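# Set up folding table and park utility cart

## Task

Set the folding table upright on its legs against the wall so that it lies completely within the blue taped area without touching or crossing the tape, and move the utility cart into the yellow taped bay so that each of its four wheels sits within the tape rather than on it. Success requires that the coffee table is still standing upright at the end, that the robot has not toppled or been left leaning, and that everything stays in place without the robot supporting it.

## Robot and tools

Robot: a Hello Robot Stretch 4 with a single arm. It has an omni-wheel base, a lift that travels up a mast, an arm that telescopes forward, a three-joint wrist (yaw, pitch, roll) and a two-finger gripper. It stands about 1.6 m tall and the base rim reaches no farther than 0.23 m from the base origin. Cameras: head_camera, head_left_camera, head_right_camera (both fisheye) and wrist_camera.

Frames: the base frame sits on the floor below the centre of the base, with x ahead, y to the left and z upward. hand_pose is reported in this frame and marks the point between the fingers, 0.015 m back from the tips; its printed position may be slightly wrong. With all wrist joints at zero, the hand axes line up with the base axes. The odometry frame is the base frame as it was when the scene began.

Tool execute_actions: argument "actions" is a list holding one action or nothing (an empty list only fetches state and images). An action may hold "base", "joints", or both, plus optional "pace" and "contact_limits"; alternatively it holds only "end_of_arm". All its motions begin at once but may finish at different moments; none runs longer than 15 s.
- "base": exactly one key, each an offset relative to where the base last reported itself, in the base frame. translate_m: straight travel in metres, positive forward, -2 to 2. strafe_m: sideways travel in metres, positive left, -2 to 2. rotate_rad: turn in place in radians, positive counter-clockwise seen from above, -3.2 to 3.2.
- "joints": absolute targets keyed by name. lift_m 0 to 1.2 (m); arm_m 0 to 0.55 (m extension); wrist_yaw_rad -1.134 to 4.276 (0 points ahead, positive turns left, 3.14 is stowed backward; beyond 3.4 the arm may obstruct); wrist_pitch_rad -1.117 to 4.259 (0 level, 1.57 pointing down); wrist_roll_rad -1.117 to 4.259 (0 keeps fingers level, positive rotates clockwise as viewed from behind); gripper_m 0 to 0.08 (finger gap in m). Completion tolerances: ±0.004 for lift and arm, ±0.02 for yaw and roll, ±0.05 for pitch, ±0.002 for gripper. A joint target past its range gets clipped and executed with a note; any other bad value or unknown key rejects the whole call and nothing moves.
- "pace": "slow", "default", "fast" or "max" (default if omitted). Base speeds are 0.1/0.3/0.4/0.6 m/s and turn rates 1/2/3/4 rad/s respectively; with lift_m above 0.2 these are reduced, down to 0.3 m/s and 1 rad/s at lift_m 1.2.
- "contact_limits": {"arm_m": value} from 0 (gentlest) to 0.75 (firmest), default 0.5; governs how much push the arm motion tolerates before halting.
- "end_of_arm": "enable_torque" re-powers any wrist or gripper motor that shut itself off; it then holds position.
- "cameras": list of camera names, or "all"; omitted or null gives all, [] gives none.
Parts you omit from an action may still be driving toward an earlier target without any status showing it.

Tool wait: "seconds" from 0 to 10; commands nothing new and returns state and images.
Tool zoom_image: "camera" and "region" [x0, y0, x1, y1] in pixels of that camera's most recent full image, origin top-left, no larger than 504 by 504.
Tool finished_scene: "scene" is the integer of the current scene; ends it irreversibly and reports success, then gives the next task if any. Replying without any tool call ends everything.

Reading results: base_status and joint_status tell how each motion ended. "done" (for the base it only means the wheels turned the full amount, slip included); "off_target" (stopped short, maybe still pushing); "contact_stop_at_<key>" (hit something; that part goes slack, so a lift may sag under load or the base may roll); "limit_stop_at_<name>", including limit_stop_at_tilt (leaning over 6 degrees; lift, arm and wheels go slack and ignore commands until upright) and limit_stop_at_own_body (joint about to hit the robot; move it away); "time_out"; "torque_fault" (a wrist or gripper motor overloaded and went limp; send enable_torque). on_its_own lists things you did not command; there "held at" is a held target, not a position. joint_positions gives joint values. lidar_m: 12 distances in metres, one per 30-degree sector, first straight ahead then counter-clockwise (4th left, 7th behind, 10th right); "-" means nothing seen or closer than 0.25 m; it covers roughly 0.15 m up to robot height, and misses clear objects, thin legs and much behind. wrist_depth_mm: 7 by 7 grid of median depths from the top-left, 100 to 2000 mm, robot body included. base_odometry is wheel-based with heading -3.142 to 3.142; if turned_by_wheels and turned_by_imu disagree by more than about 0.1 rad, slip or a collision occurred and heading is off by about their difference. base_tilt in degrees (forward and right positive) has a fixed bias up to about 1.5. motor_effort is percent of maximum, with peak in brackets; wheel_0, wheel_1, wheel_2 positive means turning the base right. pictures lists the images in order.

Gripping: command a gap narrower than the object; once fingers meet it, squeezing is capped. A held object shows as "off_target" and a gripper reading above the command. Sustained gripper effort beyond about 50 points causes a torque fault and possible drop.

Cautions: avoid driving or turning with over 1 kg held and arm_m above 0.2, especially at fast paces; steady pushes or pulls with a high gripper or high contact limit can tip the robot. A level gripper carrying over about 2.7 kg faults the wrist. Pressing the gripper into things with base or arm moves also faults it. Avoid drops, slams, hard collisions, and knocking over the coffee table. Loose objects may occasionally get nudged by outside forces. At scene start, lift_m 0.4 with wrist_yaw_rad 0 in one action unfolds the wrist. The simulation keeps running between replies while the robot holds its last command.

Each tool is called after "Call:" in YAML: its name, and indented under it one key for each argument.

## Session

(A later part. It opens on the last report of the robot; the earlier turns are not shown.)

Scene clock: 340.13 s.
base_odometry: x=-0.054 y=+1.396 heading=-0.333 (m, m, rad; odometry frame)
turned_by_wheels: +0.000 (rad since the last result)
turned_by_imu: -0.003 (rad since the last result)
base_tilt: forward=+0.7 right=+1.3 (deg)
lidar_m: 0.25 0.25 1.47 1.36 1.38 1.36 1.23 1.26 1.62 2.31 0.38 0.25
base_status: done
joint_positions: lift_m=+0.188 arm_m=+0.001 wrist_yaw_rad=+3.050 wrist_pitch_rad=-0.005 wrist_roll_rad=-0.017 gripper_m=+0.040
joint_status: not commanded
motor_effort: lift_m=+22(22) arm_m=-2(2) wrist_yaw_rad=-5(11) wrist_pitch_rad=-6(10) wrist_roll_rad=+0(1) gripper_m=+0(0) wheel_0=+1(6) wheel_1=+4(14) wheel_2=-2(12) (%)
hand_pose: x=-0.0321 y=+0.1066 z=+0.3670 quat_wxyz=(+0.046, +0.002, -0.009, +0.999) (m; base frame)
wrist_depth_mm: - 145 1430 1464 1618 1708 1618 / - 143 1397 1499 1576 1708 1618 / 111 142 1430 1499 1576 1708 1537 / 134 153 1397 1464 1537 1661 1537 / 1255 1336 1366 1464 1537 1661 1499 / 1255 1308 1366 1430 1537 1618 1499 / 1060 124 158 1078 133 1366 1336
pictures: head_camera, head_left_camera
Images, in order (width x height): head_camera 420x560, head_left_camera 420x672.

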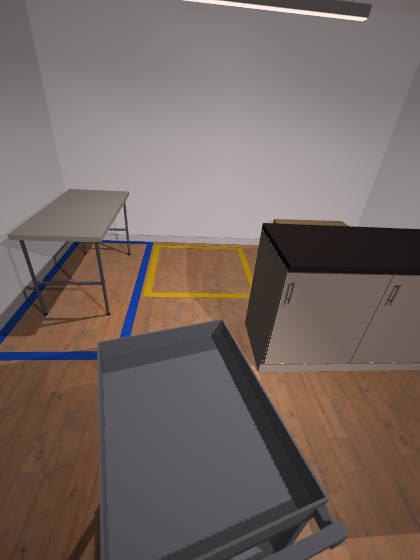

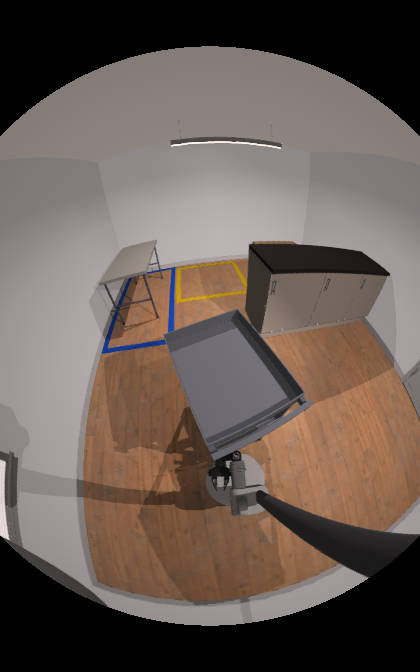

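Call:
execute_actions:
  actions:
    - {"base":{"translate_m":-0.3}}
  cameras: []

Call:
execute_actions:
  actions:
    - {"joints":{"lift_m":1.05},"pace":"fast"}
  cameras: []

Call:
execute_actions:
  actions:
    - {"joints":{"wrist_yaw_rad":0,"wrist_pitch_rad":1.57,"wrist_roll_rad":1.57,"gripper_m":0.08},"pace":"fast"}

Scene clock: 349.87 s.
base_odometry: x=-0.338 y=+1.494 heading=-0.333 (m, m, rad; odometry frame)
turned_by_wheels: +0.000 (rad since the last result)
turned_by_imu: +0.000 (rad since the last result)
base_tilt: forward=+0.6 right=+1.3 (deg)
lidar_m: 0.44 0.57 1.44 1.33 1.38 1.02 0.93 0.94 1.21 2.32 2.38 0.55
base_status: done
joint_positions: lift_m=+0.188 arm_m=+0.001 wrist_yaw_rad=+3.049 wrist_pitch_rad=-0.005 wrist_roll_rad=-0.017 gripper_m=+0.040
joint_status: not commanded
motor_effort: lift_m=+22(22) arm_m=-2(2) wrist_yaw_rad=-2(5) wrist_pitch_rad=-10(10) wrist_roll_rad=+1(0) gripper_m=+0(0) wheel_0=-2(6) wheel_1=-1(1) wheel_2=+1(11) (%)
hand_pose: x=-0.0320 y=+0.1068 z=+0.3670 quat_wxyz=(+0.047, +0.002, -0.009, +0.999) (m; base frame)
wrist_depth_mm: - 144 1118 1182 1229 1308 1397 / - 143 1118 1160 1229 1336 1430 / 111 142 1118 1138 1205 1336 1397 / 135 154 1098 1138 1205 1281 1366 / 976 1025 1078 1138 1182 1255 1336 / 976 1008 1060 1098 1182 1255 1336 / 931 123 158 1060 133 1255 1308
pictures: none
No camera images: the call's "cameras" was empty. Leave "cameras" out to get every camera's image.

Scene clock: 353.10 s.
base_odometry: x=-0.338 y=+1.494 heading=-0.333 (m, m, rad; odometry frame)
turned_by_wheels: +0.000 (rad since the last result)
turned_by_imu: -0.001 (rad since the last result)
base_tilt: forward=+0.7 right=+1.3 (deg)
lidar_m: 0.42 0.55 1.45 1.33 1.36 1.04 0.94 0.98 1.23 2.32 2.39 0.55
base_status: not commanded
joint_positions: lift_m=+1.050 arm_m=+0.001 wrist_yaw_rad=+3.048 wrist_pitch_rad=-0.005 wrist_roll_rad=-0.017 gripper_m=+0.040
joint_status: all done
motor_effort: lift_m=+25(27) arm_m=-2(2) wrist_yaw_rad=-1(2) wrist_pitch_rad=-9(9) wrist_roll_rad=+0(1) gripper_m=+0(0) wheel_0=-2(2) wheel_1=-1(1) wheel_2=+0(0) (%)
hand_pose: x=-0.0320 y=+0.1068 z=+1.2289 quat_wxyz=(+0.047, +0.002, -0.009, +0.999) (m; base frame)
wrist_depth_mm: - 145 1118 1182 1229 1336 1397 / - 143 1098 1160 1229 1308 1366 / 111 142 1098 1182 1205 1308 1397 / 135 154 1098 1138 1205 1281 1366 / 976 1025 1078 1138 1182 1281 1366 / 960 1025 1060 1138 1182 1255 1336 / 960 124 158 1098 133 1281 1336
pictures: none
No camera images: the call's "cameras" was empty. Leave "cameras" out to get every camera's image.

Scene clock: 355.43 s.
base_odometry: x=-0.338 y=+1.494 heading=-0.333 (m, m, rad; odometry frame)
turned_by_wheels: +0.000 (rad since the last result)
turned_by_imu: +0.000 (rad since the last result)
base_tilt: forward=+0.7 right=+1.4 (deg)
lidar_m: 0.42 0.57 1.45 1.33 1.37 1.03 0.95 0.96 1.22 2.30 2.37 0.54
base_status: not commanded
joint_positions: lift_m=+1.050 arm_m=+0.001 wrist_yaw_rad=+0.001 wrist_pitch_rad=+1.570 wrist_roll_rad=+1.570 gripper_m=+0.080
joint_status: all done
motor_effort: lift_m=+25(25) arm_m=-2(2) wrist_yaw_rad=-2(8) wrist_pitch_rad=-1(8) wrist_roll_rad=+2(9) gripper_m=+1(3) wheel_0=-2(2) wheel_1=-1(1) wheel_2=+0(0) (%)
hand_pose: x=+0.1719 y=-0.0874 z=+1.0152 quat_wxyz=(+0.501, +0.500, +0.500, -0.499) (m; base frame)
wrist_depth_mm: 1182 1205 1229 1229 1255 1281 1281 / 1160 1205 1229 1229 1255 1281 1281 / 798 1182 1182 1205 1205 1255 1255 / 683 1160 1182 1182 1205 1229 1255 / 661 991 1138 960 976 1205 1229 / 661 976 1138 946 976 1205 336 / - 122 1160 1160 146 1205 1229
pictures: head_camera, head_left_camera, head_right_camera, wrist_camera
Images, in order (width x height): head_camera 420x560, head_left_camera 420x672, head_right_camera 420x672, wrist_camera 616x392.

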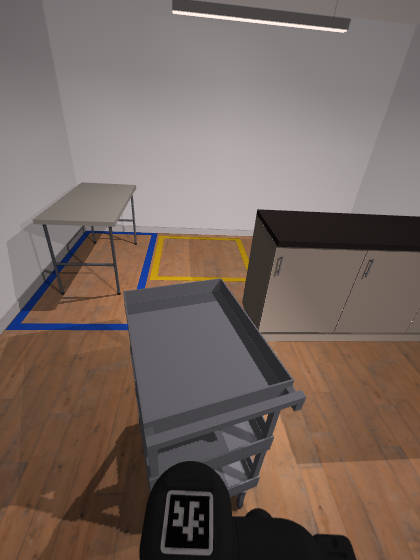

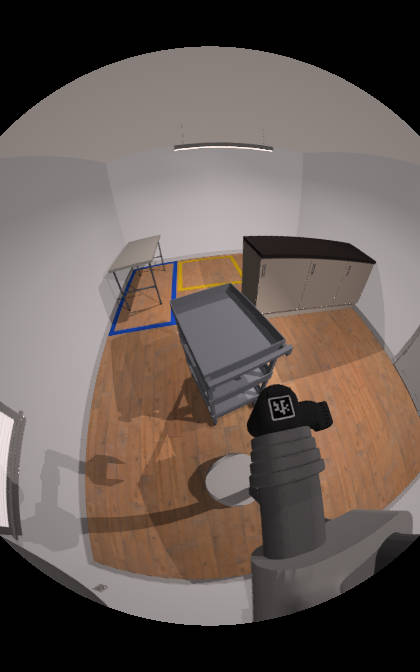

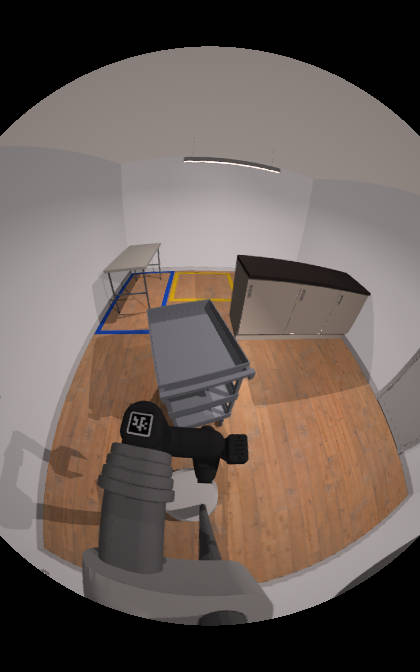

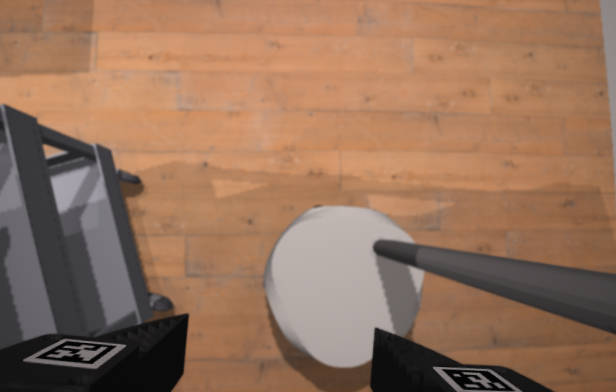

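Call:
execute_actions:
  actions:
    - {"base":{"rotate_rad":0.3}}
  cameras: []

Call:
execute_actions:
  actions:
    - {"base":{"strafe_m":-0.1},"joints":{"arm_m":0.2,"lift_m":0.98}}

Scene clock: 365.37 s.
base_odometry: x=-0.338 y=+1.494 heading=-0.034 (m, m, rad; odometry frame)
turned_by_wheels: +0.300 (rad since the last result)
turned_by_imu: +0.303 (rad since the last result)
base_tilt: forward=+0.7 right=+1.4 (deg)
lidar_m: 0.43 1.61 1.33 1.33 1.16 0.95 0.96 1.09 1.79 2.32 0.63 0.46
base_status: done
joint_positions: lift_m=+1.050 arm_m=+0.001 wrist_yaw_rad=+0.000 wrist_pitch_rad=+1.570 wrist_roll_rad=+1.570 gripper_m=+0.080
joint_status: not commanded
motor_effort: lift_m=+25(25) arm_m=-2(2) wrist_yaw_rad=-3(2) wrist_pitch_rad=-1(0) wrist_roll_rad=+2(2) gripper_m=+1(1) wheel_0=-3(6) wheel_1=-2(8) wheel_2=+1(6) (%)
hand_pose: x=+0.1719 y=-0.0874 z=+1.0152 quat_wxyz=(+0.501, +0.500, +0.500, -0.499) (m; base frame)
wrist_depth_mm: 699 1182 1229 1255 1281 1255 1308 / 683 1025 1205 1229 1281 1281 1308 / 683 1025 1205 1205 1229 1255 1308 / 676 1008 1182 1205 1205 1205 1255 / 640 1060 1160 960 976 1205 1255 / 1118 1118 1138 960 960 1205 336 / - 122 1160 1138 146 1182 1205
pictures: none
No camera images: the call's "cameras" was empty. Leave "cameras" out to get every camera's image.

Scene clock: 367.07 s.
base_odometry: x=-0.341 y=+1.394 heading=-0.034 (m, m, rad; odometry frame)
turned_by_wheels: +0.000 (rad since the last result)
turned_by_imu: +0.000 (rad since the last result)
base_tilt: forward=+0.7 right=+1.3 (deg)
lidar_m: 0.43 1.70 1.41 1.43 1.16 0.95 0.99 1.10 1.81 2.23 1.83 0.47
base_status: done
joint_positions: lift_m=+0.980 arm_m=+0.199 wrist_yaw_rad=+0.000 wrist_pitch_rad=+1.570 wrist_roll_rad=+1.570 gripper_m=+0.080
joint_status: all done
motor_effort: lift_m=+18(27) arm_m=+4(5) wrist_yaw_rad=-1(2) wrist_pitch_rad=-1(1) wrist_roll_rad=+2(2) gripper_m=+1(1) wheel_0=+0(8) wheel_1=+0(9) wheel_2=+1(0) (%)
hand_pose: x=+0.3703 y=-0.0874 z=+0.9459 quat_wxyz=(+0.501, +0.500, +0.500, -0.499) (m; base frame)
wrist_depth_mm: 265 251 1138 1160 1182 1205 1205 / 262 234 1118 1138 1160 1160 1182 / 257 237 960 1138 1138 1160 1205 / 251 241 946 1138 1160 1160 1182 / 253 226 946 1118 904 917 1160 / 254 223 1078 1098 891 904 1160 / - 122 1098 1078 146 904 1138
pictures: head_camera, head_left_camera, head_right_camera, wrist_camera
Images, in order (width x height): head_camera 420x560, head_left_camera 420x672, head_right_camera 420x672, wrist_camera 616x392.

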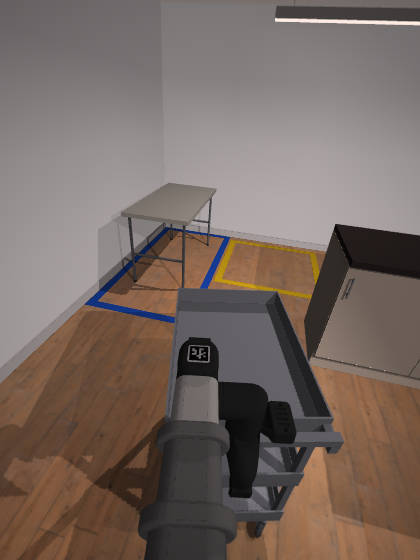

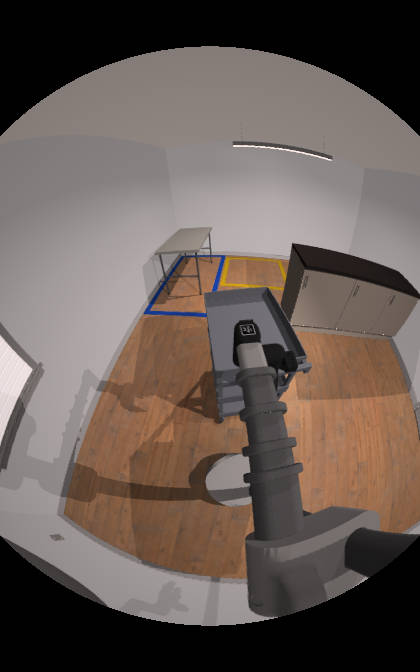

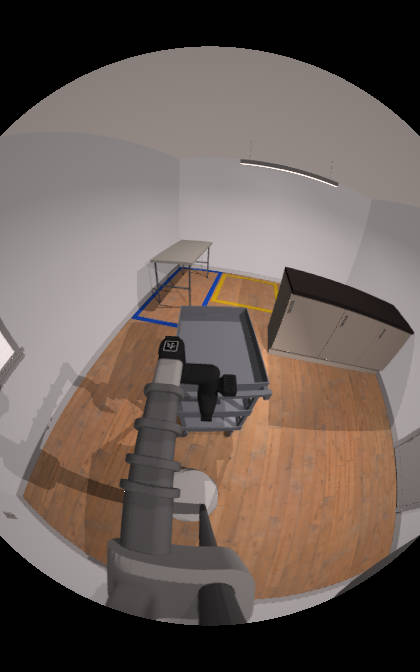

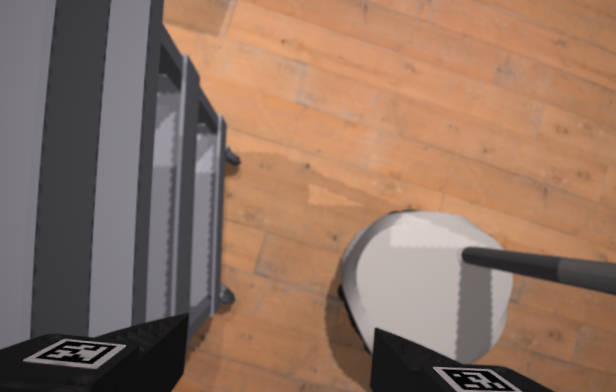

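Call:
execute_actions:
  actions:
    - {"joints":{"arm_m":0.3,"gripper_m":0.065}}
  cameras: ["wrist_camera","head_camera"]

Scene clock: 373.20 s.
base_odometry: x=-0.341 y=+1.394 heading=-0.034 (m, m, rad; odometry frame)
turned_by_wheels: +0.000 (rad since the last result)
turned_by_imu: -0.001 (rad since the last result)
base_tilt: forward=+0.7 right=+1.3 (deg)
lidar_m: 0.42 1.74 1.41 1.42 1.16 0.95 0.97 1.09 1.81 2.25 1.82 0.45
base_status: not commanded
joint_positions: lift_m=+0.980 arm_m=+0.299 wrist_yaw_rad=+0.000 wrist_pitch_rad=+1.570 wrist_roll_rad=+1.570 gripper_m=+0.065
joint_status: all done
motor_effort: lift_m=+18(18) arm_m=+4(4) wrist_yaw_rad=-1(1) wrist_pitch_rad=-2(0) wrist_roll_rad=+2(1) gripper_m=-2(1) wheel_0=+0(0) wheel_1=+0(0) wheel_2=+1(1) (%)
hand_pose: x=+0.4703 y=-0.0874 z=+0.9459 quat_wxyz=(+0.501, +0.500, +0.500, -0.499) (m; base frame)
wrist_depth_mm: 301 304 309 1160 1182 1205 1229 / 298 301 306 1160 1160 1182 1205 / 296 300 304 1138 1138 1182 1205 / 291 296 298 1118 1160 1160 1160 / 289 294 298 1118 976 917 1160 / 285 291 303 1098 917 904 1138 / - 111 255 1078 137 904 1138
pictures: head_camera, wrist_camera
Images, in order (width x height): head_camera 420x560, wrist_camera 616x392.

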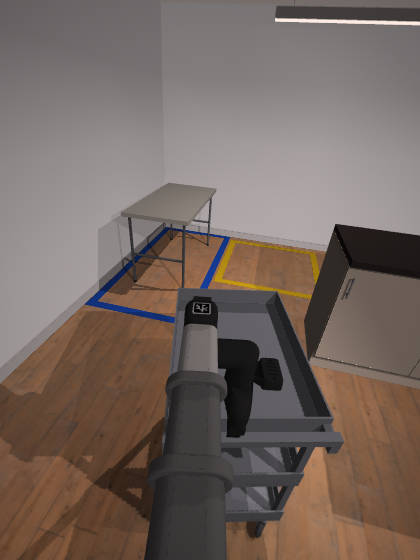

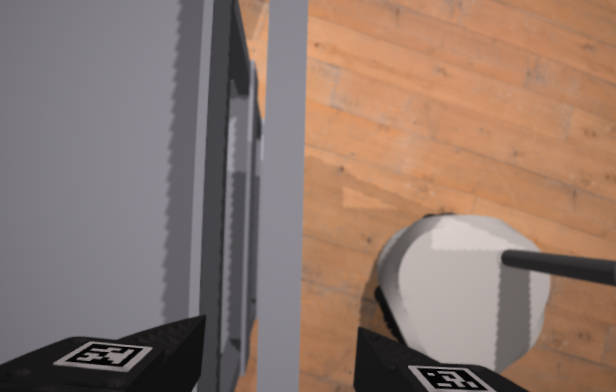

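Call:
execute_actions:
  actions:
    - {"joints":{"lift_m":0.93,"gripper_m":0.052},"pace":"slow"}
  cameras: ["wrist_camera","head_right_camera"]

Scene clock: 381.00 s.
base_odometry: x=-0.341 y=+1.394 heading=-0.034 (m, m, rad; odometry frame)
turned_by_wheels: +0.000 (rad since the last result)
turned_by_imu: -0.001 (rad since the last result)
base_tilt: forward=+0.7 right=+1.3 (deg)
lidar_m: 0.42 1.74 1.42 1.42 1.18 0.97 0.99 1.10 1.82 2.25 1.81 0.48
base_status: not commanded
joint_positions: lift_m=+0.930 arm_m=+0.299 wrist_yaw_rad=+0.000 wrist_pitch_rad=+1.570 wrist_roll_rad=+1.570 gripper_m=+0.052
joint_status: all done
motor_effort: lift_m=+17(17) arm_m=+4(4) wrist_yaw_rad=+0(1) wrist_pitch_rad=-3(2) wrist_roll_rad=+2(2) gripper_m=-2(0) wheel_0=+0(0) wheel_1=+0(0) wheel_2=+1(1) (%)
hand_pose: x=+0.4703 y=-0.0874 z=+0.8959 quat_wxyz=(+0.501, +0.500, +0.500, -0.499) (m; base frame)
wrist_depth_mm: 250 255 266 190 1118 1138 1160 / 249 252 274 188 1118 1138 1138 / 247 250 512 186 1098 1118 1138 / 243 246 243 184 1098 1098 1118 / 241 244 247 1042 1025 866 1118 / 237 241 213 1042 866 866 866 / 236 106 177 178 129 842 1060
pictures: head_right_camera, wrist_camera
Images, in order (width x height): head_right_camera 420x672, wrist_camera 616x392.

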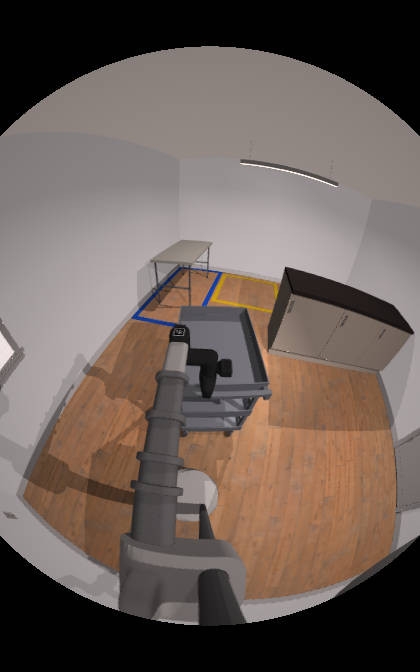

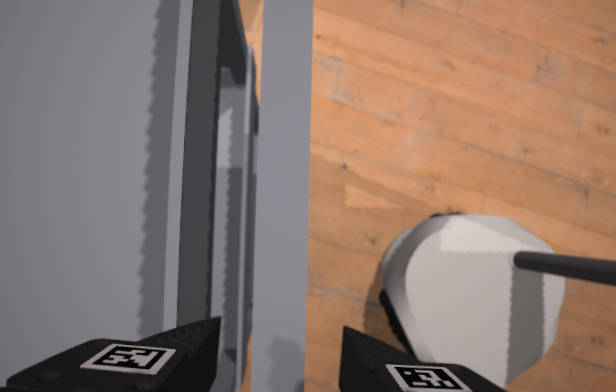

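Call:
execute_actions:
  actions:
    - {"joints":{"lift_m":0.895},"pace":"slow"}
  cameras: ["wrist_camera"]

Call:
execute_actions:
  actions:
    - {"joints":{"gripper_m":0.0}}
  cameras: ["wrist_camera"]

Scene clock: 386.27 s.
base_odometry: x=-0.341 y=+1.394 heading=-0.034 (m, m, rad; odometry frame)
turned_by_wheels: +0.000 (rad since the last result)
turned_by_imu: -0.001 (rad since the last result)
base_tilt: forward=+0.7 right=+1.3 (deg)
lidar_m: 0.43 1.74 1.41 1.44 1.17 0.96 0.99 1.08 1.80 2.25 1.83 0.49
base_status: not commanded
joint_positions: lift_m=+0.895 arm_m=+0.299 wrist_yaw_rad=+0.000 wrist_pitch_rad=+1.570 wrist_roll_rad=+1.570 gripper_m=+0.052
joint_status: all done
motor_effort: lift_m=+17(17) arm_m=+4(4) wrist_yaw_rad=-1(2) wrist_pitch_rad=-2(0) wrist_roll_rad=+2(2) gripper_m=-2(2) wheel_0=+0(0) wheel_1=+0(0) wheel_2=+1(1) (%)
hand_pose: x=+0.4703 y=-0.0874 z=+0.8609 quat_wxyz=(+0.501, +0.500, +0.500, -0.499) (m; base frame)
wrist_depth_mm: 216 217 224 153 1098 1118 1118 / 213 216 230 152 1060 1098 1118 / 211 213 237 151 1060 1060 1098 / 210 211 492 148 1042 1078 1078 / 208 209 508 147 1025 842 842 / 206 207 214 146 878 820 831 / 203 106 142 144 129 809 1042
pictures: wrist_camera
Images, in order (width x height): wrist_camera 616x392.

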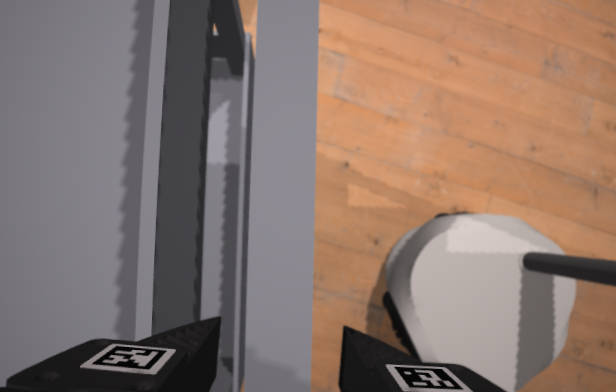

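Scene clock: 387.27 s.
base_odometry: x=-0.341 y=+1.394 heading=-0.034 (m, m, rad; odometry frame)
turned_by_wheels: +0.000 (rad since the last result)
turned_by_imu: +0.000 (rad since the last result)
base_tilt: forward=+0.7 right=+1.3 (deg)
lidar_m: 0.43 1.74 1.41 1.43 1.17 0.96 0.97 1.08 1.81 2.24 1.83 0.48
base_status: not commanded
joint_positions: lift_m=+0.895 arm_m=+0.299 wrist_yaw_rad=+0.002 wrist_pitch_rad=+1.569 wrist_roll_rad=+1.569 gripper_m=+0.023
joint_status: gripper_m off_target (ended at +0.023, target +0.000)
on_its_own: gripper_m is held at +0.018, not at your +0.000, by its contact guard: the fingers met something
motor_effort: lift_m=+18(18) arm_m=+4(4) wrist_yaw_rad=-5(6) wrist_pitch_rad=+1(2) wrist_roll_rad=+3(4) gripper_m=-44(47) wheel_0=+0(0) wheel_1=+0(0) wheel_2=+1(1) (%)
hand_pose: x=+0.4708 y=-0.0874 z=+0.8609 quat_wxyz=(+0.501, +0.500, +0.500, -0.499) (m; base frame)
wrist_depth_mm: 216 218 370 153 1098 1098 1098 / 214 216 225 152 1078 1078 1118 / 212 214 233 150 1060 1078 1118 / 210 212 469 149 1042 1078 1060 / 208 209 496 147 1025 831 842 / 206 206 211 146 866 820 842 / 204 206 136 143 809 809 1060
pictures: wrist_camera
Images, in order (width x height): wrist_camera 616x392.

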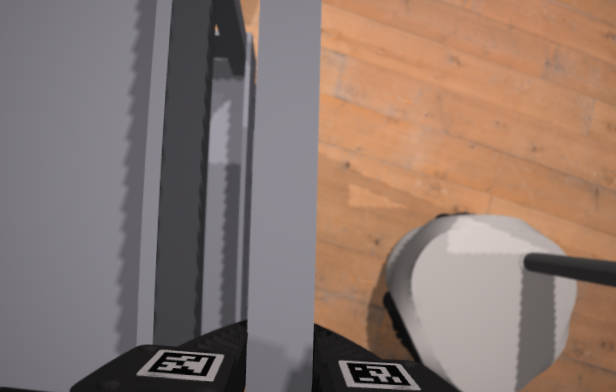

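Call:
execute_actions:
  actions:
    - {"joints":{"arm_m":0.19},"pace":"slow"}
  cameras: []

Call:
execute_actions:
  actions:
    - {"base":{"rotate_rad":-0.28},"pace":"slow"}
  cameras: ["head_camera","wrist_camera","head_left_camera"]

Scene clock: 395.63 s.
base_odometry: x=-0.341 y=+1.394 heading=-0.033 (m, m, rad; odometry frame)
turned_by_wheels: +0.000 (rad since the last result)
turned_by_imu: -0.001 (rad since the last result)
base_tilt: forward=+0.7 right=+1.3 (deg)
lidar_m: 0.33 1.72 1.40 1.41 1.17 0.96 0.98 1.09 1.83 2.24 0.51 0.37
base_status: not commanded
joint_positions: lift_m=+0.895 arm_m=+0.191 wrist_yaw_rad=+0.007 wrist_pitch_rad=+1.565 wrist_roll_rad=+1.565 gripper_m=+0.023
joint_status: all done
on_its_own: gripper_m is held at +0.018, not at your +0.000, by its contact guard: the fingers met something; wrist_yaw_rad is at rest, and its effort (-21) is outside its rest range (-13 to +13); wrist_roll_rad is at rest, and its effort (+15) is outside its rest range (-13 to +13)
motor_effort: lift_m=+20(19) arm_m=-6(8) wrist_yaw_rad=-21(33) wrist_pitch_rad=+15(22) wrist_roll_rad=+15(22) gripper_m=-45(45) wheel_0=+1(0) wheel_1=+0(0) wheel_2=+4(4) (%)
hand_pose: x=+0.3639 y=-0.0874 z=+0.8607 quat_wxyz=(+0.505, +0.498, +0.502, -0.495) (m; base frame)
wrist_depth_mm: 216 219 229 153 1078 1098 1118 / 215 216 234 152 1060 1098 1098 / 212 214 237 150 1078 1078 1078 / 211 211 473 148 1060 1060 1078 / 208 209 484 147 820 831 1078 / 206 208 211 146 798 820 1060 / 204 206 136 143 798 820 1042
pictures: none
No camera images: the call's "cameras" was empty. Leave "cameras" out to get every camera's image.

Scene clock: 396.97 s.
torque_fault: gripper_m switched itself off since the last result.
base_odometry: x=-0.341 y=+1.394 heading=-0.313 (m, m, rad; odometry frame)
turned_by_wheels: -0.280 (rad since the last result)
turned_by_imu: -0.283 (rad since the last result)
base_tilt: forward=+0.7 right=+1.3 (deg)
lidar_m: 0.27 0.36 1.54 1.44 1.47 1.05 0.95 0.98 1.29 2.22 2.29 0.41
base_status: done
joint_positions: lift_m=+0.895 arm_m=+0.191 wrist_yaw_rad=+0.000 wrist_pitch_rad=+1.570 wrist_roll_rad=+1.569 gripper_m=+0.059
joint_status: not commanded
on_its_own: gripper_m is off since a torque_fault, until you send "end_of_arm": "enable_torque" (your +0.000 is given up)
motor_effort: lift_m=+19(20) arm_m=-4(6) wrist_yaw_rad=-3(53) wrist_pitch_rad=+0(15) wrist_roll_rad=+3(50) gripper_m=+0(62) wheel_0=+2(16) wheel_1=+1(9) wheel_2=+1(12) (%)
hand_pose: x=+0.3620 y=-0.0874 z=+0.8607 quat_wxyz=(+0.501, +0.500, +0.500, -0.499) (m; base frame)
wrist_depth_mm: 180 149 1060 1060 1078 1098 1118 / 163 148 1042 1042 1078 1078 1118 / 162 196 1025 1060 1042 1078 1098 / 160 192 147 1042 1025 1042 1078 / 207 190 145 1025 820 820 1060 / 205 164 144 1008 820 820 1060 / - 105 143 991 133 809 1042
pictures: head_camera, head_left_camera, wrist_camera
Images, in order (width x height): head_camera 420x560, head_left_camera 420x672, wrist_camera 616x392.

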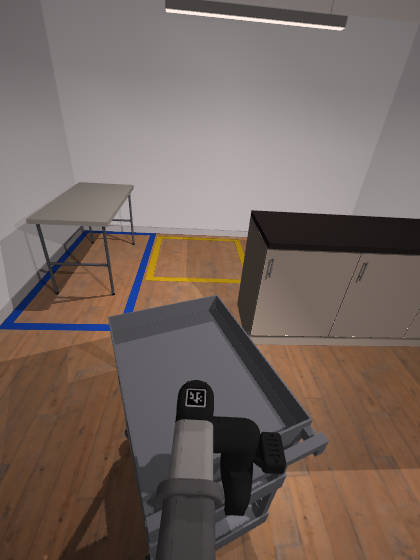

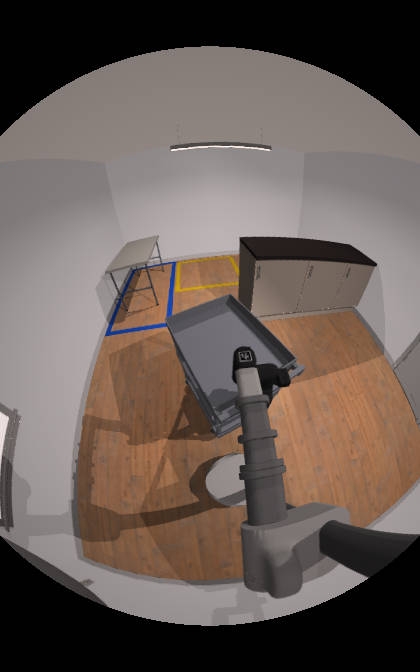

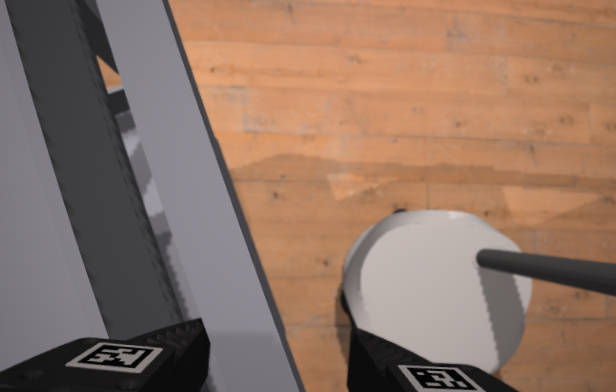

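Call:
execute_actions:
  actions:
    - {"end_of_arm":"enable_torque"}
  cameras: []

Call:
execute_actions:
  actions:
    - {"joints":{"lift_m":1.0}}
  cameras: []

Call:
execute_actions:
  actions:
    - {"base":{"rotate_rad":0.3},"joints":{"arm_m":0}}
  cameras: []

Call:
execute_actions:
  actions:
    - {"base":{"translate_m":-0.25}}
  cameras: []

Call:
execute_actions:
  actions:
    - {"joints":{"wrist_pitch_rad":0,"lift_m":0.67,"gripper_m":0.07}}
  cameras: ["head_camera","wrist_camera","head_right_camera"]

Scene clock: 409.03 s.
base_odometry: x=-0.341 y=+1.394 heading=-0.313 (m, m, rad; odometry frame)
turned_by_wheels: +0.000 (rad since the last result)
turned_by_imu: -0.001 (rad since the last result)
base_tilt: forward=+0.7 right=+1.3 (deg)
lidar_m: 0.28 0.33 1.55 1.42 1.46 1.04 0.95 0.99 1.27 2.20 2.28 0.40
base_status: not commanded
joint_positions: lift_m=+0.895 arm_m=+0.191 wrist_yaw_rad=+0.000 wrist_pitch_rad=+1.570 wrist_roll_rad=+1.569 gripper_m=+0.059
joint_status: not commanded
end_of_arm: enable_torque: each motor that was off is on again
on_its_own: gripper_m is held at +0.059, not at your +0.000, since a torque_fault
motor_effort: lift_m=+20(20) arm_m=-4(4) wrist_yaw_rad=-2(2) wrist_pitch_rad=-2(0) wrist_roll_rad=+3(2) gripper_m=+0(0) wheel_0=+2(2) wheel_1=+1(1) wheel_2=+1(2) (%)
hand_pose: x=+0.3620 y=-0.0874 z=+0.8607 quat_wxyz=(+0.501, +0.500, +0.500, -0.499) (m; base frame)
wrist_depth_mm: 180 149 1060 1078 1098 1118 1118 / 163 148 1042 1060 1060 1078 1098 / 162 195 1025 1042 1060 1098 1118 / 160 192 146 1042 1060 1060 1078 / 206 190 145 1025 820 831 1042 / 206 163 144 1025 809 820 1078 / - 105 142 991 133 809 1060
pictures: none
No camera images: the call's "cameras" was empty. Leave "cameras" out to get every camera's image.

Scene clock: 410.50 s.
base_odometry: x=-0.341 y=+1.394 heading=-0.313 (m, m, rad; odometry frame)
turned_by_wheels: +0.000 (rad since the last result)
turned_by_imu: +0.000 (rad since the last result)
base_tilt: forward=+0.7 right=+1.3 (deg)
lidar_m: 0.28 0.34 1.53 1.43 1.49 1.06 0.95 0.98 1.27 2.22 2.29 0.34
base_status: not commanded
joint_positions: lift_m=+1.000 arm_m=+0.191 wrist_yaw_rad=+0.000 wrist_pitch_rad=+1.570 wrist_roll_rad=+1.569 gripper_m=+0.059
joint_status: all done
on_its_own: gripper_m is held at +0.059, not at your +0.000, since a torque_fault
motor_effort: lift_m=+26(27) arm_m=-4(4) wrist_yaw_rad=-2(3) wrist_pitch_rad=+0(1) wrist_roll_rad=+3(3) gripper_m=+0(0) wheel_0=+2(2) wheel_1=+0(1) wheel_2=+1(2) (%)
hand_pose: x=+0.3620 y=-0.0874 z=+0.9652 quat_wxyz=(+0.501, +0.500, +0.500, -0.499) (m; base frame)
wrist_depth_mm: 317 268 1160 1182 1182 1205 1229 / 317 319 1138 1160 1205 1205 1229 / 314 317 264 1160 1182 1182 1205 / 312 312 312 1138 1160 1205 1205 / 307 309 279 1098 931 904 1205 / 304 307 270 1118 931 946 1160 / - 105 270 549 133 1138 1138
pictures: none
No camera images: the call's "cameras" was empty. Leave "cameras" out to get every camera's image.

Scene clock: 412.17 s.
base_odometry: x=-0.341 y=+1.394 heading=-0.013 (m, m, rad; odometry frame)
turned_by_wheels: +0.300 (rad since the last result)
turned_by_imu: +0.303 (rad since the last result)
base_tilt: forward=+0.7 right=+1.4 (deg)
lidar_m: 0.29 1.71 1.41 1.42 1.17 0.96 0.99 1.11 1.88 2.23 0.44 0.32
base_status: done
joint_positions: lift_m=+1.000 arm_m=+0.001 wrist_yaw_rad=+0.000 wrist_pitch_rad=+1.570 wrist_roll_rad=+1.570 gripper_m=+0.059
joint_status: all done
on_its_own: gripper_m is held at +0.059, not at your +0.000, since a torque_fault
motor_effort: lift_m=+26(26) arm_m=-5(6) wrist_yaw_rad=+0(3) wrist_pitch_rad=-2(2) wrist_roll_rad=+2(3) gripper_m=+0(0) wheel_0=-2(6) wheel_1=-1(3) wheel_2=-1(4) (%)
hand_pose: x=+0.1722 y=-0.0874 z=+0.9652 quat_wxyz=(+0.500, +0.500, +0.500, -0.500) (m; base frame)
wrist_depth_mm: 255 634 1138 1160 1205 1229 1229 / 253 640 1138 1160 1160 1205 1255 / 251 640 1138 1160 1160 1205 1205 / 248 634 1138 1160 1160 1182 1205 / 245 627 1118 904 931 1160 1182 / 241 549 1118 917 917 1160 336 / - 105 1098 1098 133 1138 1160
pictures: none
No camera images: the call's "cameras" was empty. Leave "cameras" out to get every camera's image.

Scene clock: 414.43 s.
base_odometry: x=-0.591 y=+1.397 heading=-0.013 (m, m, rad; odometry frame)
turned_by_wheels: +0.000 (rad since the last result)
turned_by_imu: +0.001 (rad since the last result)
base_tilt: forward=+0.7 right=+1.3 (deg)
lidar_m: 0.52 1.79 1.47 1.50 0.88 0.73 0.73 0.84 1.43 2.15 2.09 0.56
base_status: done
joint_positions: lift_m=+1.000 arm_m=+0.001 wrist_yaw_rad=+0.000 wrist_pitch_rad=+1.570 wrist_roll_rad=+1.570 gripper_m=+0.059
joint_status: not commanded
on_its_own: gripper_m is held at +0.059, not at your +0.000, since a torque_fault
motor_effort: lift_m=+26(26) arm_m=-4(4) wrist_yaw_rad=+0(1) wrist_pitch_rad=-3(0) wrist_roll_rad=+1(1) gripper_m=+0(0) wheel_0=-1(5) wheel_1=+1(7) wheel_2=-1(8) (%)
hand_pose: x=+0.1721 y=-0.0874 z=+0.9652 quat_wxyz=(+0.500, +0.500, +0.500, -0.500) (m; base frame)
wrist_depth_mm: 1118 1118 1182 1160 1205 1229 1255 / 960 1138 1160 1160 1205 1205 1205 / 946 1138 1138 1160 1160 1182 1205 / 946 1118 1118 1160 1160 1205 1205 / 931 1098 1118 917 917 1160 1182 / 1060 1078 1098 917 917 1160 336 / - 105 1078 1098 134 1160 1160
pictures: none
No camera images: the call's "cameras" was empty. Leave "cameras" out to get every camera's image.

Scene clock: 416.80 s.
base_odometry: x=-0.591 y=+1.397 heading=-0.013 (m, m, rad; odometry frame)
turned_by_wheels: +0.000 (rad since the last result)
turned_by_imu: +0.000 (rad since the last result)
base_tilt: forward=+0.7 right=+1.3 (deg)
lidar_m: 0.52 1.79 1.47 1.50 0.86 0.72 0.72 0.85 1.44 2.17 2.09 0.57
base_status: not commanded
joint_positions: lift_m=+0.670 arm_m=+0.001 wrist_yaw_rad=+0.000 wrist_pitch_rad=+0.003 wrist_roll_rad=+1.570 gripper_m=+0.070
joint_status: all done
motor_effort: lift_m=+18(26) arm_m=-4(4) wrist_yaw_rad=-1(1) wrist_pitch_rad=-12(15) wrist_roll_rad=+1(1) gripper_m=+2(1) wheel_0=-1(1) wheel_1=+1(1) wheel_2=-1(0) (%)
hand_pose: x=+0.3846 y=-0.0874 z=+0.8478 quat_wxyz=(+0.707, +0.707, +0.001, -0.001) (m; base frame)
wrist_depth_mm: - - - 427 1499 1537 459 / - - - 418 - 707 452 / - - - 404 1078 741 436 / - - - 392 - 723 424 / - - - 384 1025 707 504 / - - - 373 991 661 500 / - 113 - 332 139 387 392
pictures: head_camera, head_right_camera, wrist_camera
Images, in order (width x height): head_camera 420x560, head_right_camera 420x672, wrist_camera 616x392.

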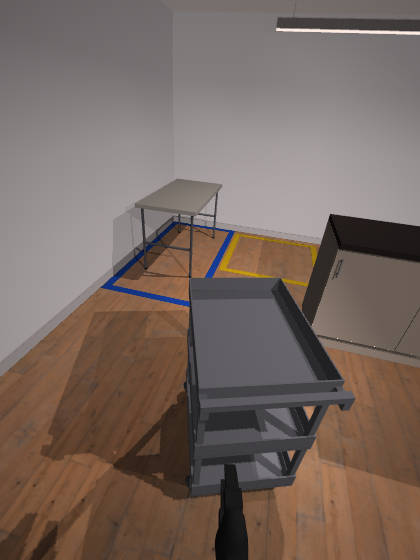

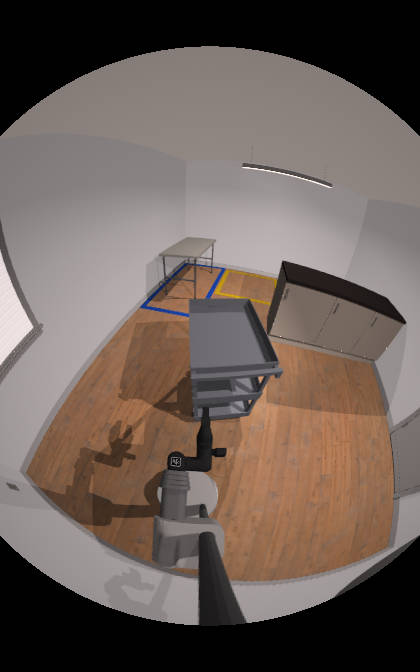

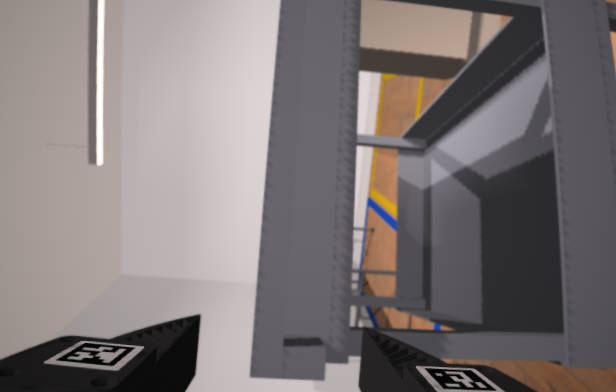

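Call:
execute_actions:
  actions:
    - {"base":{"strafe_m":-0.12},"joints":{"arm_m":0.08}}
  cameras: ["wrist_camera","head_camera"]

Scene clock: 422.03 s.
base_odometry: x=-0.593 y=+1.277 heading=-0.013 (m, m, rad; odometry frame)
turned_by_wheels: +0.000 (rad since the last result)
turned_by_imu: +0.000 (rad since the last result)
base_tilt: forward=+0.7 right=+1.3 (deg)
lidar_m: 0.51 1.91 1.58 1.61 0.91 0.74 0.77 0.88 1.47 2.00 2.06 0.58
base_status: done
joint_positions: lift_m=+0.670 arm_m=+0.079 wrist_yaw_rad=+0.000 wrist_pitch_rad=+0.003 wrist_roll_rad=+1.570 gripper_m=+0.070
joint_status: all done
motor_effort: lift_m=+18(18) arm_m=+4(3) wrist_yaw_rad=-2(2) wrist_pitch_rad=-10(11) wrist_roll_rad=+1(2) gripper_m=+2(2) wheel_0=+1(8) wheel_1=+2(5) wheel_2=+2(0) (%)
hand_pose: x=+0.4628 y=-0.0874 z=+0.8479 quat_wxyz=(+0.707, +0.707, +0.001, -0.001) (m; base frame)
wrist_depth_mm: - - - 332 1397 1430 1205 / - - - 347 1464 1464 455 / - - - 336 - 691 525 / - - - 327 991 715 517 / - - - 320 960 699 504 / - - - 310 931 683 496 / - 112 - 303 139 603 488
pictures: head_camera, wrist_camera
Images, in order (width x height): head_camera 420x560, wrist_camera 616x392.

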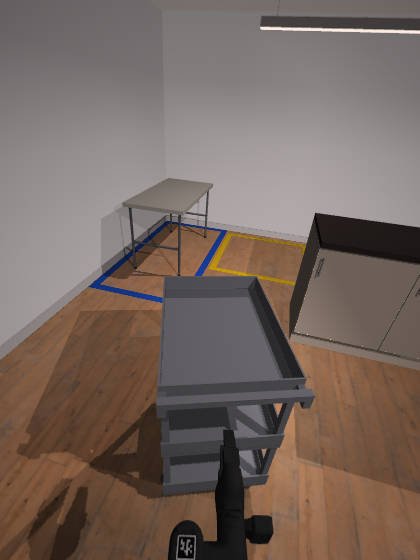

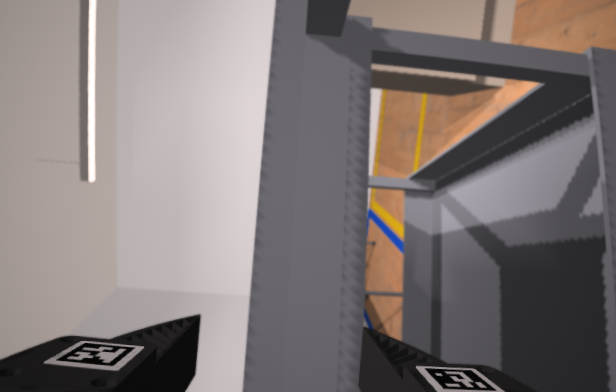

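Call:
execute_actions:
  actions:
    - {"joints":{"arm_m":0.17,"gripper_m":0.055},"pace":"slow"}
  cameras: ["wrist_camera","head_right_camera"]

Scene clock: 429.90 s.
base_odometry: x=-0.593 y=+1.277 heading=-0.013 (m, m, rad; odometry frame)
turned_by_wheels: +0.000 (rad since the last result)
turned_by_imu: -0.001 (rad since the last result)
base_tilt: forward=+0.7 right=+1.3 (deg)
lidar_m: 0.53 1.89 1.59 1.58 0.90 0.76 0.76 0.85 1.48 2.03 2.05 0.58
base_status: not commanded
joint_positions: lift_m=+0.670 arm_m=+0.169 wrist_yaw_rad=+0.000 wrist_pitch_rad=+0.003 wrist_roll_rad=+1.570 gripper_m=+0.055
joint_status: all done
motor_effort: lift_m=+18(18) arm_m=+5(6) wrist_yaw_rad=-1(1) wrist_pitch_rad=-9(11) wrist_roll_rad=+2(2) gripper_m=-2(5) wheel_0=+1(1) wheel_1=+2(2) wheel_2=+1(2) (%)
hand_pose: x=+0.5528 y=-0.0874 z=+0.8479 quat_wxyz=(+0.707, +0.707, +0.001, -0.001) (m; base frame)
wrist_depth_mm: - - - 192 265 1308 307 / - - - 249 257 1464 484 / - - - 242 249 683 517 / - - - 236 242 715 512 / - - - 230 236 699 504 / - - - 224 230 683 492 / - 106 158 218 132 627 488
pictures: head_right_camera, wrist_camera
Images, in order (width x height): head_right_camera 420x672, wrist_camera 616x392.

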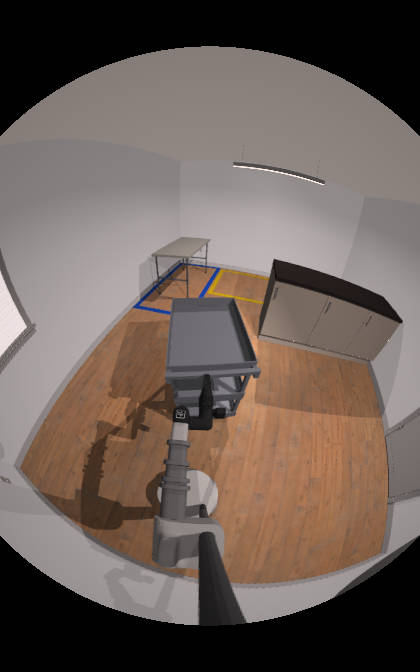

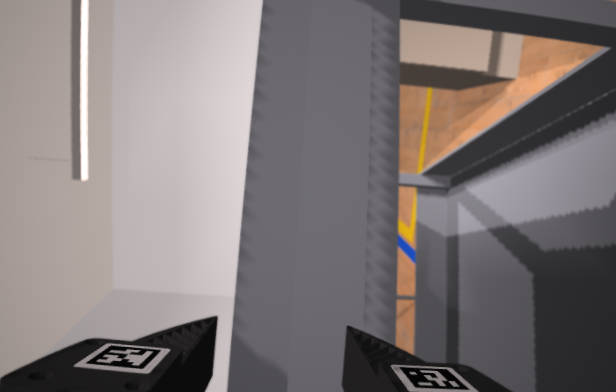

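Call:
execute_actions:
  actions:
    - {"joints":{"arm_m":0.195,"lift_m":0.677},"pace":"slow"}
  cameras: []

Call:
execute_actions:
  actions:
    - {"joints":{"gripper_m":0.024}}
  cameras: ["wrist_camera"]

Scene clock: 434.93 s.
base_odometry: x=-0.593 y=+1.277 heading=-0.013 (m, m, rad; odometry frame)
turned_by_wheels: +0.000 (rad since the last result)
turned_by_imu: -0.001 (rad since the last result)
base_tilt: forward=+0.7 right=+1.3 (deg)
lidar_m: 0.52 1.91 1.60 1.61 0.92 0.73 0.76 0.85 1.49 2.03 2.04 0.57
base_status: not commanded
joint_positions: lift_m=+0.677 arm_m=+0.194 wrist_yaw_rad=+0.000 wrist_pitch_rad=+0.003 wrist_roll_rad=+1.570 gripper_m=+0.055
joint_status: all done
motor_effort: lift_m=+26(24) arm_m=+5(4) wrist_yaw_rad=-1(1) wrist_pitch_rad=-8(10) wrist_roll_rad=+2(1) gripper_m=-2(2) wheel_0=+1(1) wheel_1=+2(2) wheel_2=+2(2) (%)
hand_pose: x=+0.5778 y=-0.0874 z=+0.8542 quat_wxyz=(+0.707, +0.707, +0.001, -0.001) (m; base frame)
wrist_depth_mm: - - - 163 236 1336 1160 / - - - 159 229 1537 1118 / - - - 154 221 699 521 / - - - 151 216 732 521 / - - - 147 209 715 508 / - - - 143 205 699 508 / - 106 138 139 132 640 492
pictures: none
No camera images: the call's "cameras" was empty. Leave "cameras" out to get every camera's image.

Scene clock: 435.83 s.
base_odometry: x=-0.593 y=+1.277 heading=-0.013 (m, m, rad; odometry frame)
turned_by_wheels: +0.000 (rad since the last result)
turned_by_imu: +0.000 (rad since the last result)
base_tilt: forward=+0.7 right=+1.3 (deg)
lidar_m: 0.51 1.91 1.61 1.61 0.91 0.74 0.77 0.88 1.48 2.01 2.06 0.58
base_status: not commanded
joint_positions: lift_m=+0.677 arm_m=+0.194 wrist_yaw_rad=+0.000 wrist_pitch_rad=+0.000 wrist_roll_rad=+1.570 gripper_m=+0.025
joint_status: all done
motor_effort: lift_m=+25(26) arm_m=+4(4) wrist_yaw_rad=-1(1) wrist_pitch_rad=-3(12) wrist_roll_rad=+2(2) gripper_m=-8(6) wheel_0=+1(1) wheel_1=+2(2) wheel_2=+2(1) (%)
hand_pose: x=+0.5778 y=-0.0874 z=+0.8550 quat_wxyz=(+0.707, +0.707, +0.000, +0.000) (m; base frame)
wrist_depth_mm: - - - 164 236 1336 1160 / - - - 159 228 1537 1098 / - - - 155 222 750 521 / - - - 150 215 741 525 / - - - 147 209 723 521 / - - - 143 204 715 508 / - - 135 137 199 691 500
pictures: wrist_camera
Images, in order (width x height): wrist_camera 616x392.

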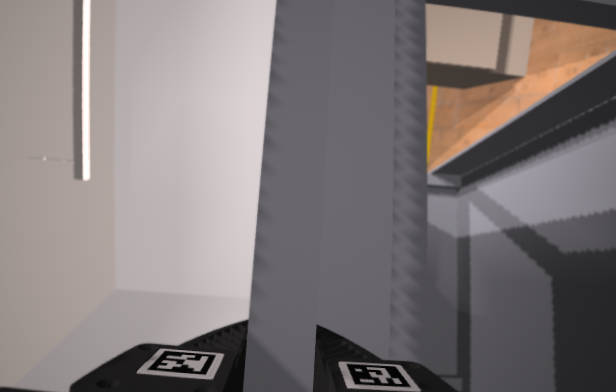

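Call:
execute_actions:
  actions:
    - {"joints":{"gripper_m":0.02}}
  cameras: []

Call:
execute_actions:
  actions:
    - {"base":{"rotate_rad":-0.12},"pace":"slow"}
  cameras: ["head_camera","wrist_camera"]

Scene clock: 447.87 s.
base_odometry: x=-0.593 y=+1.277 heading=-0.013 (m, m, rad; odometry frame)
turned_by_wheels: +0.000 (rad since the last result)
turned_by_imu: -0.001 (rad since the last result)
base_tilt: forward=+0.7 right=+1.3 (deg)
lidar_m: 0.53 1.92 1.61 1.62 0.90 0.75 0.75 0.87 1.48 2.05 2.06 0.59
base_status: not commanded
joint_positions: lift_m=+0.677 arm_m=+0.194 wrist_yaw_rad=+0.000 wrist_pitch_rad=+0.000 wrist_roll_rad=+1.570 gripper_m=+0.024
joint_status: gripper_m off_target (ended at +0.024, target +0.020)
motor_effort: lift_m=+25(25) arm_m=+4(5) wrist_yaw_rad=-1(1) wrist_pitch_rad=+2(1) wrist_roll_rad=+1(2) gripper_m=-30(33) wheel_0=+1(1) wheel_1=+2(2) wheel_2=+2(2) (%)
hand_pose: x=+0.5778 y=-0.0874 z=+0.8550 quat_wxyz=(+0.707, +0.707, +0.000, +0.000) (m; base frame)
wrist_depth_mm: - - - 165 236 1336 1205 / - - - 159 227 1537 1098 / - - - 154 223 741 517 / - - - 150 216 741 530 / - - - 146 209 732 517 / - - - 143 204 707 512 / - - 135 137 199 691 500
pictures: none
No camera images: the call's "cameras" was empty. Leave "cameras" out to get every camera's image.

Scene clock: 448.83 s.
base_odometry: x=-0.593 y=+1.277 heading=-0.133 (m, m, rad; odometry frame)
turned_by_wheels: -0.120 (rad since the last result)
turned_by_imu: -0.121 (rad since the last result)
base_tilt: forward=+0.7 right=+1.3 (deg)
lidar_m: 0.50 2.09 1.64 1.61 0.96 0.76 0.77 0.80 1.25 2.01 2.25 0.59
base_status: done
joint_positions: lift_m=+0.677 arm_m=+0.194 wrist_yaw_rad=+0.000 wrist_pitch_rad=+0.000 wrist_roll_rad=+1.567 gripper_m=+0.023
joint_status: not commanded
motor_effort: lift_m=+25(25) arm_m=+4(4) wrist_yaw_rad=-1(40) wrist_pitch_rad=-1(1) wrist_roll_rad=+9(8) gripper_m=-29(30) wheel_0=+1(15) wheel_1=+1(2) wheel_2=+0(7) (%)
hand_pose: x=+0.5779 y=-0.0874 z=+0.8550 quat_wxyz=(+0.708, +0.706, +0.000, +0.000) (m; base frame)
wrist_depth_mm: - - - 206 293 304 1138 / - - - 191 272 1397 1160 / - - - 177 253 1499 484 / - - - 167 236 691 530 / - - - 157 224 723 517 / - - - 148 210 715 508 / - - 134 137 200 699 500
pictures: head_camera, wrist_camera
Images, in order (width x height): head_camera 420x560, wrist_camera 616x392.

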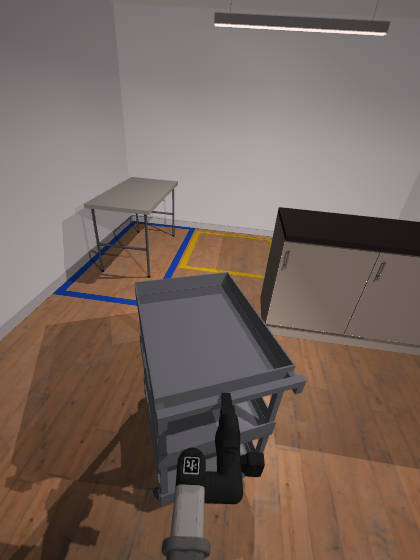

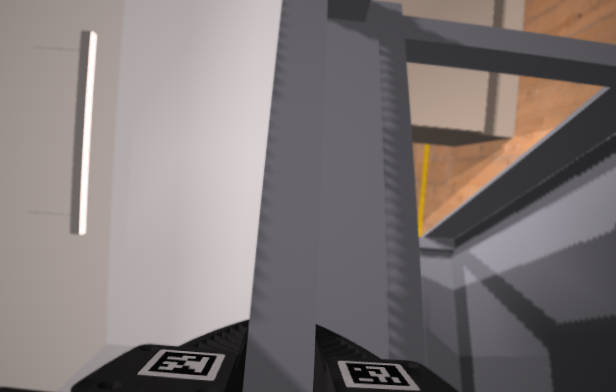

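Call:
execute_actions:
  actions:
    - {"base":{"strafe_m":0.2},"pace":"slow"}
  cameras: ["head_camera","head_left_camera"]

Scene clock: 458.37 s.
base_odometry: x=-0.566 y=+1.475 heading=-0.133 (m, m, rad; odometry frame)
turned_by_wheels: -0.001 (rad since the last result)
turned_by_imu: -0.004 (rad since the last result)
base_tilt: forward=+0.7 right=+1.3 (deg)
lidar_m: 0.53 1.84 1.41 1.41 0.95 0.73 0.73 0.78 1.18 2.23 2.27 0.58
base_status: done
joint_positions: lift_m=+0.677 arm_m=+0.194 wrist_yaw_rad=-0.008 wrist_pitch_rad=-0.002 wrist_roll_rad=+1.569 gripper_m=+0.023
joint_status: not commanded
on_its_own: wrist_yaw_rad is at rest, and its effort (+23) is outside its rest range (-13 to +13)
motor_effort: lift_m=+25(25) arm_m=+3(4) wrist_yaw_rad=+23(32) wrist_pitch_rad=+6(3) wrist_roll_rad=+3(8) gripper_m=-29(29) wheel_0=-6(11) wheel_1=+1(8) wheel_2=-5(6) (%)
hand_pose: x=+0.5773 y=-0.0892 z=+0.8553 quat_wxyz=(+0.708, +0.706, -0.004, -0.002) (m; base frame)
wrist_depth_mm: - - - 164 234 1430 1229 / - - - 158 227 1464 1098 / - - - 153 220 750 517 / - - - 150 214 741 535 / - - - 146 208 741 525 / - - - 142 203 707 512 / - - 135 137 198 691 500
pictures: head_camera, head_left_camera
Images, in order (width x height): head_camera 420x560, head_left_camera 420x672.

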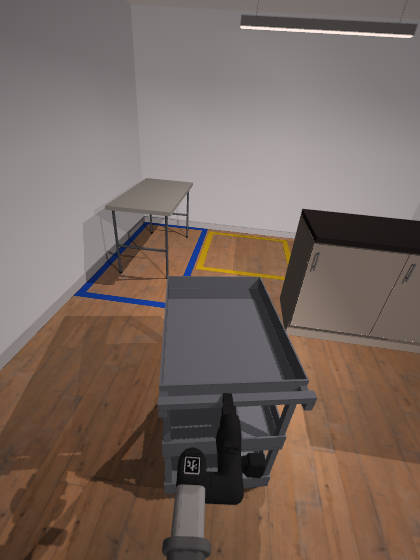

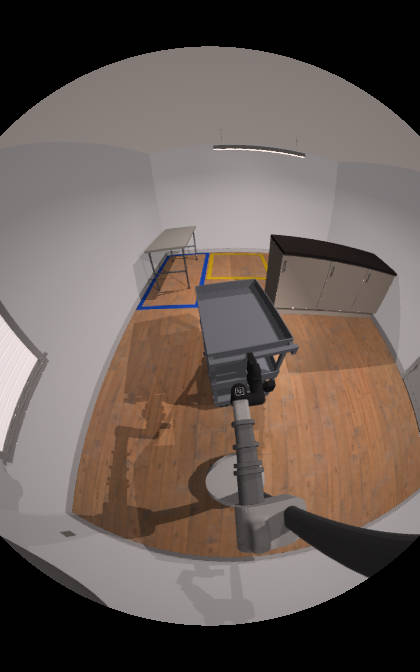

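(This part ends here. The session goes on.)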